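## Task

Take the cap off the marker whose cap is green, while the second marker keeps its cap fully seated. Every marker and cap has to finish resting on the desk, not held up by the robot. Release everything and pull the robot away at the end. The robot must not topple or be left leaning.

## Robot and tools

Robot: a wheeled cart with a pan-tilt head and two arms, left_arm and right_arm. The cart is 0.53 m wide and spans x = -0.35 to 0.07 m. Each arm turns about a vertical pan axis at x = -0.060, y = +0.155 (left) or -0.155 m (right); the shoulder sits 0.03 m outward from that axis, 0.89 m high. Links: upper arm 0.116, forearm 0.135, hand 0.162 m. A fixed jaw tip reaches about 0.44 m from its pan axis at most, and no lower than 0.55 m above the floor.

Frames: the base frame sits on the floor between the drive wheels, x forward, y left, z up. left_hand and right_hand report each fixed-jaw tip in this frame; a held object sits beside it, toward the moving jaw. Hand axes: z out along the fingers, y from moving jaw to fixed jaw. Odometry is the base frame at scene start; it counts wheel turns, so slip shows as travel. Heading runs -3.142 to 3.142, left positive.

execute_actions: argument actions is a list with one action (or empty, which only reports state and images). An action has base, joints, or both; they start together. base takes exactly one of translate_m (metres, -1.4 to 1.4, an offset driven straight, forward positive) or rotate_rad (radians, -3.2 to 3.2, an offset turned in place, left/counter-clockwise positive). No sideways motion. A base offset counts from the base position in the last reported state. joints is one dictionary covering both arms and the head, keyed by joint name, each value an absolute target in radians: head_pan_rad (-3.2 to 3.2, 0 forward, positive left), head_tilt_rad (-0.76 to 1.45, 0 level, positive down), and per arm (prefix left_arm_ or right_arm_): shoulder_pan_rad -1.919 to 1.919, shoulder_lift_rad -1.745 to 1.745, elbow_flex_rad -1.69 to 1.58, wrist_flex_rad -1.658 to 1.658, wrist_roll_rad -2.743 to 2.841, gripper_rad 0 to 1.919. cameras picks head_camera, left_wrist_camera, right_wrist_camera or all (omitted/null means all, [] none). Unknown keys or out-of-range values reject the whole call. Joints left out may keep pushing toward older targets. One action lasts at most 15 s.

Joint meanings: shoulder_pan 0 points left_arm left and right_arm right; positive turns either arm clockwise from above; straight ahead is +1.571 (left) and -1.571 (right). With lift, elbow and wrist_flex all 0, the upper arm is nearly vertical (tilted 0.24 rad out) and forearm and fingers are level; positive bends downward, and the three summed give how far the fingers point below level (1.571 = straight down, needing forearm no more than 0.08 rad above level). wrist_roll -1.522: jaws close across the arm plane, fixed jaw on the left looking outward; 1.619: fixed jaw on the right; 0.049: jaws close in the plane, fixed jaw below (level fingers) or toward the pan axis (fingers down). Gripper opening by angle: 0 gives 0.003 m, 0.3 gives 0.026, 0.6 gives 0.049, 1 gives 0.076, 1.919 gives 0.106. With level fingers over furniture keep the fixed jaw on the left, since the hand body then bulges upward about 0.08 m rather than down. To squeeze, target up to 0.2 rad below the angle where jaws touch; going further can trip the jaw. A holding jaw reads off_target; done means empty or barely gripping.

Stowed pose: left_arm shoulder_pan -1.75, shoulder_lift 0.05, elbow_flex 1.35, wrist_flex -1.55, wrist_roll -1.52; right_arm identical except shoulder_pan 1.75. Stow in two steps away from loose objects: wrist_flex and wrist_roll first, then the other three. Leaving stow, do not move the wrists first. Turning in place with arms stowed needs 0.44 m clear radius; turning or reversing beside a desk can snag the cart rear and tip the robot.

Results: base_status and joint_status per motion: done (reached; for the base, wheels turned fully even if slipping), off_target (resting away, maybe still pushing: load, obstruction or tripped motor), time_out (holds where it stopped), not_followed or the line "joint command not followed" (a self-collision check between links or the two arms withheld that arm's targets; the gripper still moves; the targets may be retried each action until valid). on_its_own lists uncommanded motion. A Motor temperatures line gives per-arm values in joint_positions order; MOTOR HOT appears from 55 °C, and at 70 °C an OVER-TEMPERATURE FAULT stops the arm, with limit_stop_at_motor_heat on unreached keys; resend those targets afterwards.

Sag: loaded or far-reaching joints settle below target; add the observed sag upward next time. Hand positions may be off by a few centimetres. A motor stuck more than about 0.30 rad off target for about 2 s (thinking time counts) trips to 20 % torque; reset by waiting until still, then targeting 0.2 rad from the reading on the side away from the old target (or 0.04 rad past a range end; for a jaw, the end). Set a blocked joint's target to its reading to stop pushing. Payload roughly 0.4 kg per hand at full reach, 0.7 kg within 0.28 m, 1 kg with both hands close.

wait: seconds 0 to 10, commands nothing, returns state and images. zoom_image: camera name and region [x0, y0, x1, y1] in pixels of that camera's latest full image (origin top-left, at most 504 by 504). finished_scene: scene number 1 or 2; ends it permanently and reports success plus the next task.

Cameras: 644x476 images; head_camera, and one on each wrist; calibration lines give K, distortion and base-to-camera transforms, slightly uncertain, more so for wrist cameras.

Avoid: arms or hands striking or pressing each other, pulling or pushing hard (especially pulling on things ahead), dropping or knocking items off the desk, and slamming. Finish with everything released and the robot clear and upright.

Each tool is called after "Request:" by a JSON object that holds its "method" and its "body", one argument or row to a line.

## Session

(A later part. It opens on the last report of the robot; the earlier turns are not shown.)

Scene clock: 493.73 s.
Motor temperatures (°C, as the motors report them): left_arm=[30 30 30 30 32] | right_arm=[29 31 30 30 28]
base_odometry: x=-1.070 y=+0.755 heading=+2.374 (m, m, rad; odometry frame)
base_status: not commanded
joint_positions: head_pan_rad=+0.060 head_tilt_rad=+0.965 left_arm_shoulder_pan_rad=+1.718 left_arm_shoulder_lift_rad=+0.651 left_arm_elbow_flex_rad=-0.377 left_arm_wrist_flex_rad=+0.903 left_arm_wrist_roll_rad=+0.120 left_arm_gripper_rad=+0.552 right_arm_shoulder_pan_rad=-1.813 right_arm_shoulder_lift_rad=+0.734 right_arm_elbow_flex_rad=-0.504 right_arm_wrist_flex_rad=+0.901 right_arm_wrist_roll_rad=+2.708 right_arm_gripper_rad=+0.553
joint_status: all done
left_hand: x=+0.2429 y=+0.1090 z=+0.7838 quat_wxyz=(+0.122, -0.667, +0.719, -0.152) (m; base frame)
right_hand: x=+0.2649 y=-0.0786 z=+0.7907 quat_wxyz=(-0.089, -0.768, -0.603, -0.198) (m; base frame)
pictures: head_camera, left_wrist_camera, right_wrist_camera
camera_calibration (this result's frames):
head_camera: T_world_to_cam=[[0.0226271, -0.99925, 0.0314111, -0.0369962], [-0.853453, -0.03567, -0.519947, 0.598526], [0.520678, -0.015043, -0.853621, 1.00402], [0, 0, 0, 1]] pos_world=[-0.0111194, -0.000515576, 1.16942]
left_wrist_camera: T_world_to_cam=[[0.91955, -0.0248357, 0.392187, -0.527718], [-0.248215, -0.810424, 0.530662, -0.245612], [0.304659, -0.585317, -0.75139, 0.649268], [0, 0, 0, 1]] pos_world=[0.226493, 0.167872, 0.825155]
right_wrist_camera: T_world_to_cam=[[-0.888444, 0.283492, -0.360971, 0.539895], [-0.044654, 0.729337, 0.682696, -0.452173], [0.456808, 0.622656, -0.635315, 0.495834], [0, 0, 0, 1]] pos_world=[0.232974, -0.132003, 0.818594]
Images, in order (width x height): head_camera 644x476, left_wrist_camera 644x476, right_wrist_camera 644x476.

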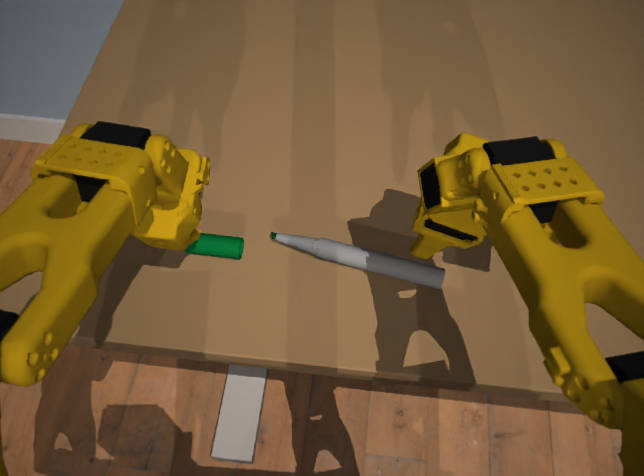

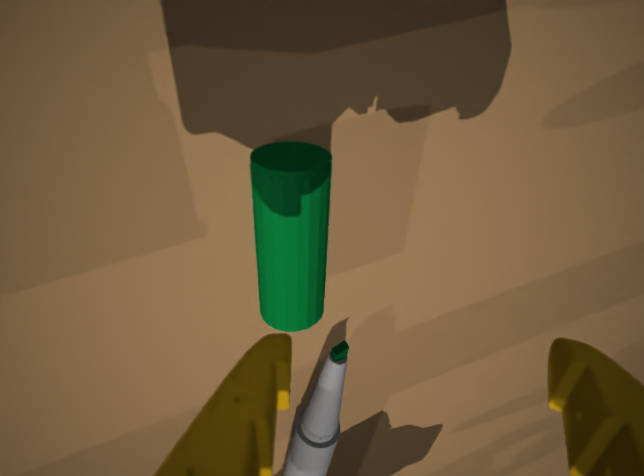

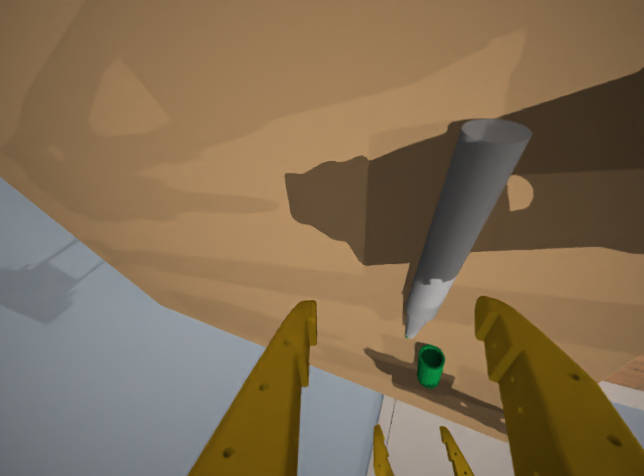

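Request:
{"method": "execute_actions", "body": {
  "actions": [
    {"base": {"translate_m": -0.3}, "joints": {"left_arm_shoulder_lift_rad": 0.2, "right_arm_shoulder_lift_rad": 0.2, "head_tilt_rad": 0.65, "head_pan_rad": -0.2}}
  ]
}}

Scene clock: 497.67 s.
Motor temperatures (°C, as the motors report them): left_arm=[30 30 30 30 32] | right_arm=[29 31 30 30 28]
base_odometry: x=-0.854 y=+0.547 heading=+2.373 (m, m, rad; odometry frame)
base_status: done
joint_positions: head_pan_rad=-0.190 head_tilt_rad=+0.664 left_arm_shoulder_pan_rad=+1.718 left_arm_shoulder_lift_rad=+0.254 left_arm_elbow_flex_rad=-0.377 left_arm_wrist_flex_rad=+0.905 left_arm_wrist_roll_rad=+0.120 left_arm_gripper_rad=+0.552 right_arm_shoulder_pan_rad=-1.813 right_arm_shoulder_lift_rad=+0.256 right_arm_elbow_flex_rad=-0.504 right_arm_wrist_flex_rad=+0.901 right_arm_wrist_roll_rad=+2.708 right_arm_gripper_rad=+0.553
joint_status: all done
left_hand: x=+0.2637 y=+0.1059 z=+0.8990 quat_wxyz=(+0.240, -0.627, +0.677, -0.300) (m; base frame)
right_hand: x=+0.2780 y=-0.0753 z=+0.9420 quat_wxyz=(-0.182, -0.705, -0.554, -0.404) (m; base frame)
pictures: head_camera, left_wrist_camera, right_wrist_camera
camera_calibration (this result's frames):
head_camera: T_world_to_cam=[[-0.232884, -0.972321, 0.018916, -0.0346234], [-0.646642, 0.140293, -0.749781, 0.872785], [0.726374, -0.186844, -0.661415, 0.792458], [0, 0, 0, 1]] pos_world=[-0.0193047, -0.00804458, 1.1792]
left_wrist_camera: T_world_to_cam=[[0.700176, 0.00777406, 0.713928, -0.826904], [-0.440909, -0.78178, 0.440929, -0.175659], [0.561562, -0.623506, -0.543956, 0.47754], [0, 0, 0, 1]] pos_world=[0.23336, 0.166851, 0.927564]
right_wrist_camera: T_world_to_cam=[[-0.640353, 0.344702, -0.686388, 0.847423], [-0.364238, 0.650487, 0.666481, -0.459067], [0.676224, 0.676791, -0.290988, 0.202691], [0, 0, 0, 1]] pos_world=[0.238376, -0.130671, 0.946601]
Images, in order (width x height): head_camera 644x476, left_wrist_camera 644x476, right_wrist_camera 644x476.

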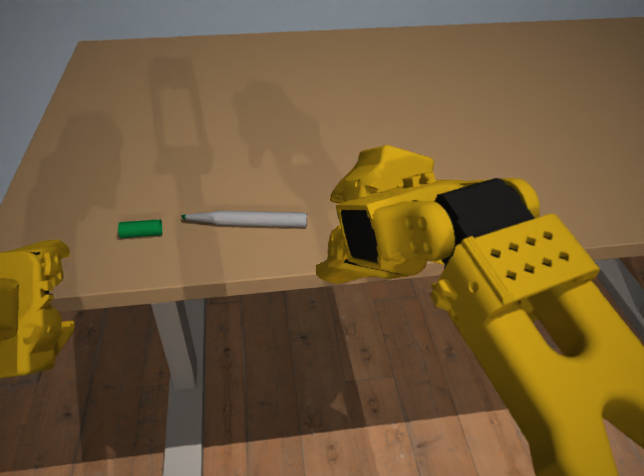

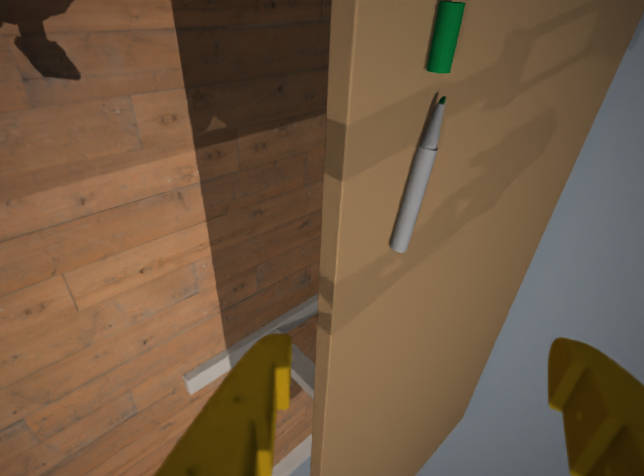

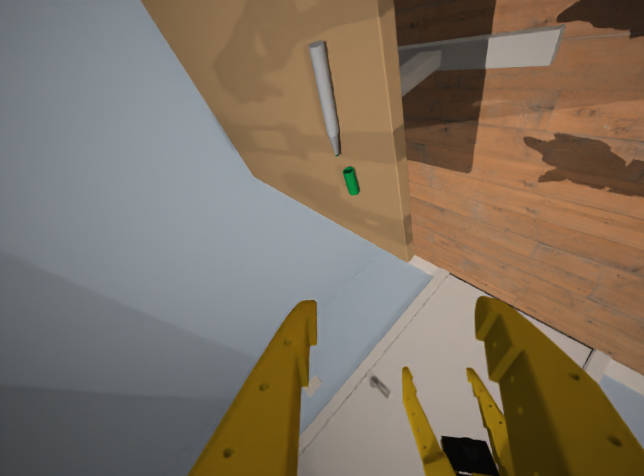

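Request:
{"method": "execute_actions", "body": {
  "actions": [
    {"joints": {"head_pan_rad": -0.75, "head_tilt_rad": 0.5}}
  ],
  "cameras": ["head_camera"]
}}

Scene clock: 501.80 s.
Motor temperatures (°C, as the motors report them): left_arm=[30 30 30 30 32] | right_arm=[29 31 30 30 28]
base_odometry: x=-0.854 y=+0.547 heading=+2.373 (m, m, rad; odometry frame)
base_status: not commanded
joint_positions: head_pan_rad=-0.740 head_tilt_rad=+0.514 left_arm_shoulder_pan_rad=+1.718 left_arm_shoulder_lift_rad=+0.254 left_arm_elbow_flex_rad=-0.377 left_arm_wrist_flex_rad=+0.905 left_arm_wrist_roll_rad=+0.120 left_arm_gripper_rad=+0.552 right_arm_shoulder_pan_rad=-1.813 right_arm_shoulder_lift_rad=+0.256 right_arm_elbow_flex_rad=-0.504 right_arm_wrist_flex_rad=+0.901 right_arm_wrist_roll_rad=+2.708 right_arm_gripper_rad=+0.553
joint_status: all done
left_hand: x=+0.2637 y=+0.1059 z=+0.8990 quat_wxyz=(+0.240, -0.627, +0.677, -0.300) (m; base frame)
right_hand: x=+0.2780 y=-0.0753 z=+0.9420 quat_wxyz=(-0.182, -0.705, -0.554, -0.404) (m; base frame)
pictures: head_camera
camera_calibration (this result's frames):
head_camera: T_world_to_cam=[[-0.708443, -0.705667, 0.0119634, -0.0489721], [-0.389565, 0.37685, -0.840371, 0.989137], [0.588514, -0.600015, -0.541879, 0.648393], [0, 0, 0, 1]] pos_world=[-0.0309495, -0.0182684, 1.18318]
Images, in order (width x height): head_camera 644x476.

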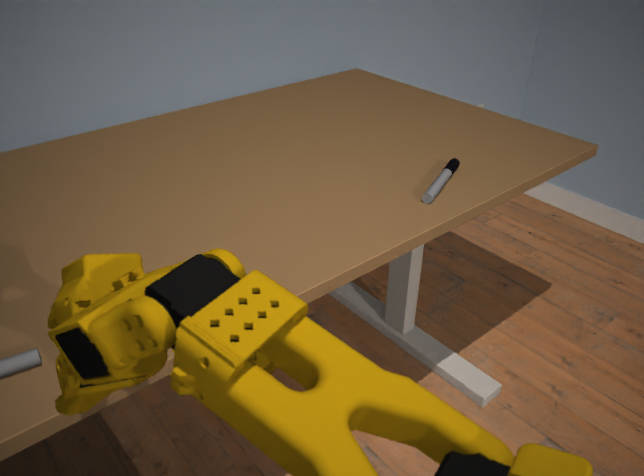

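The black-capped marker is still on the desk with its cap on. The green marker and its cap are separated on the desk, and the robot is clear of both, so I'm ending the scene.

Request:
{"method": "finished_scene", "body": {
  "scene": 2
}}

The scene is finished: the task was done.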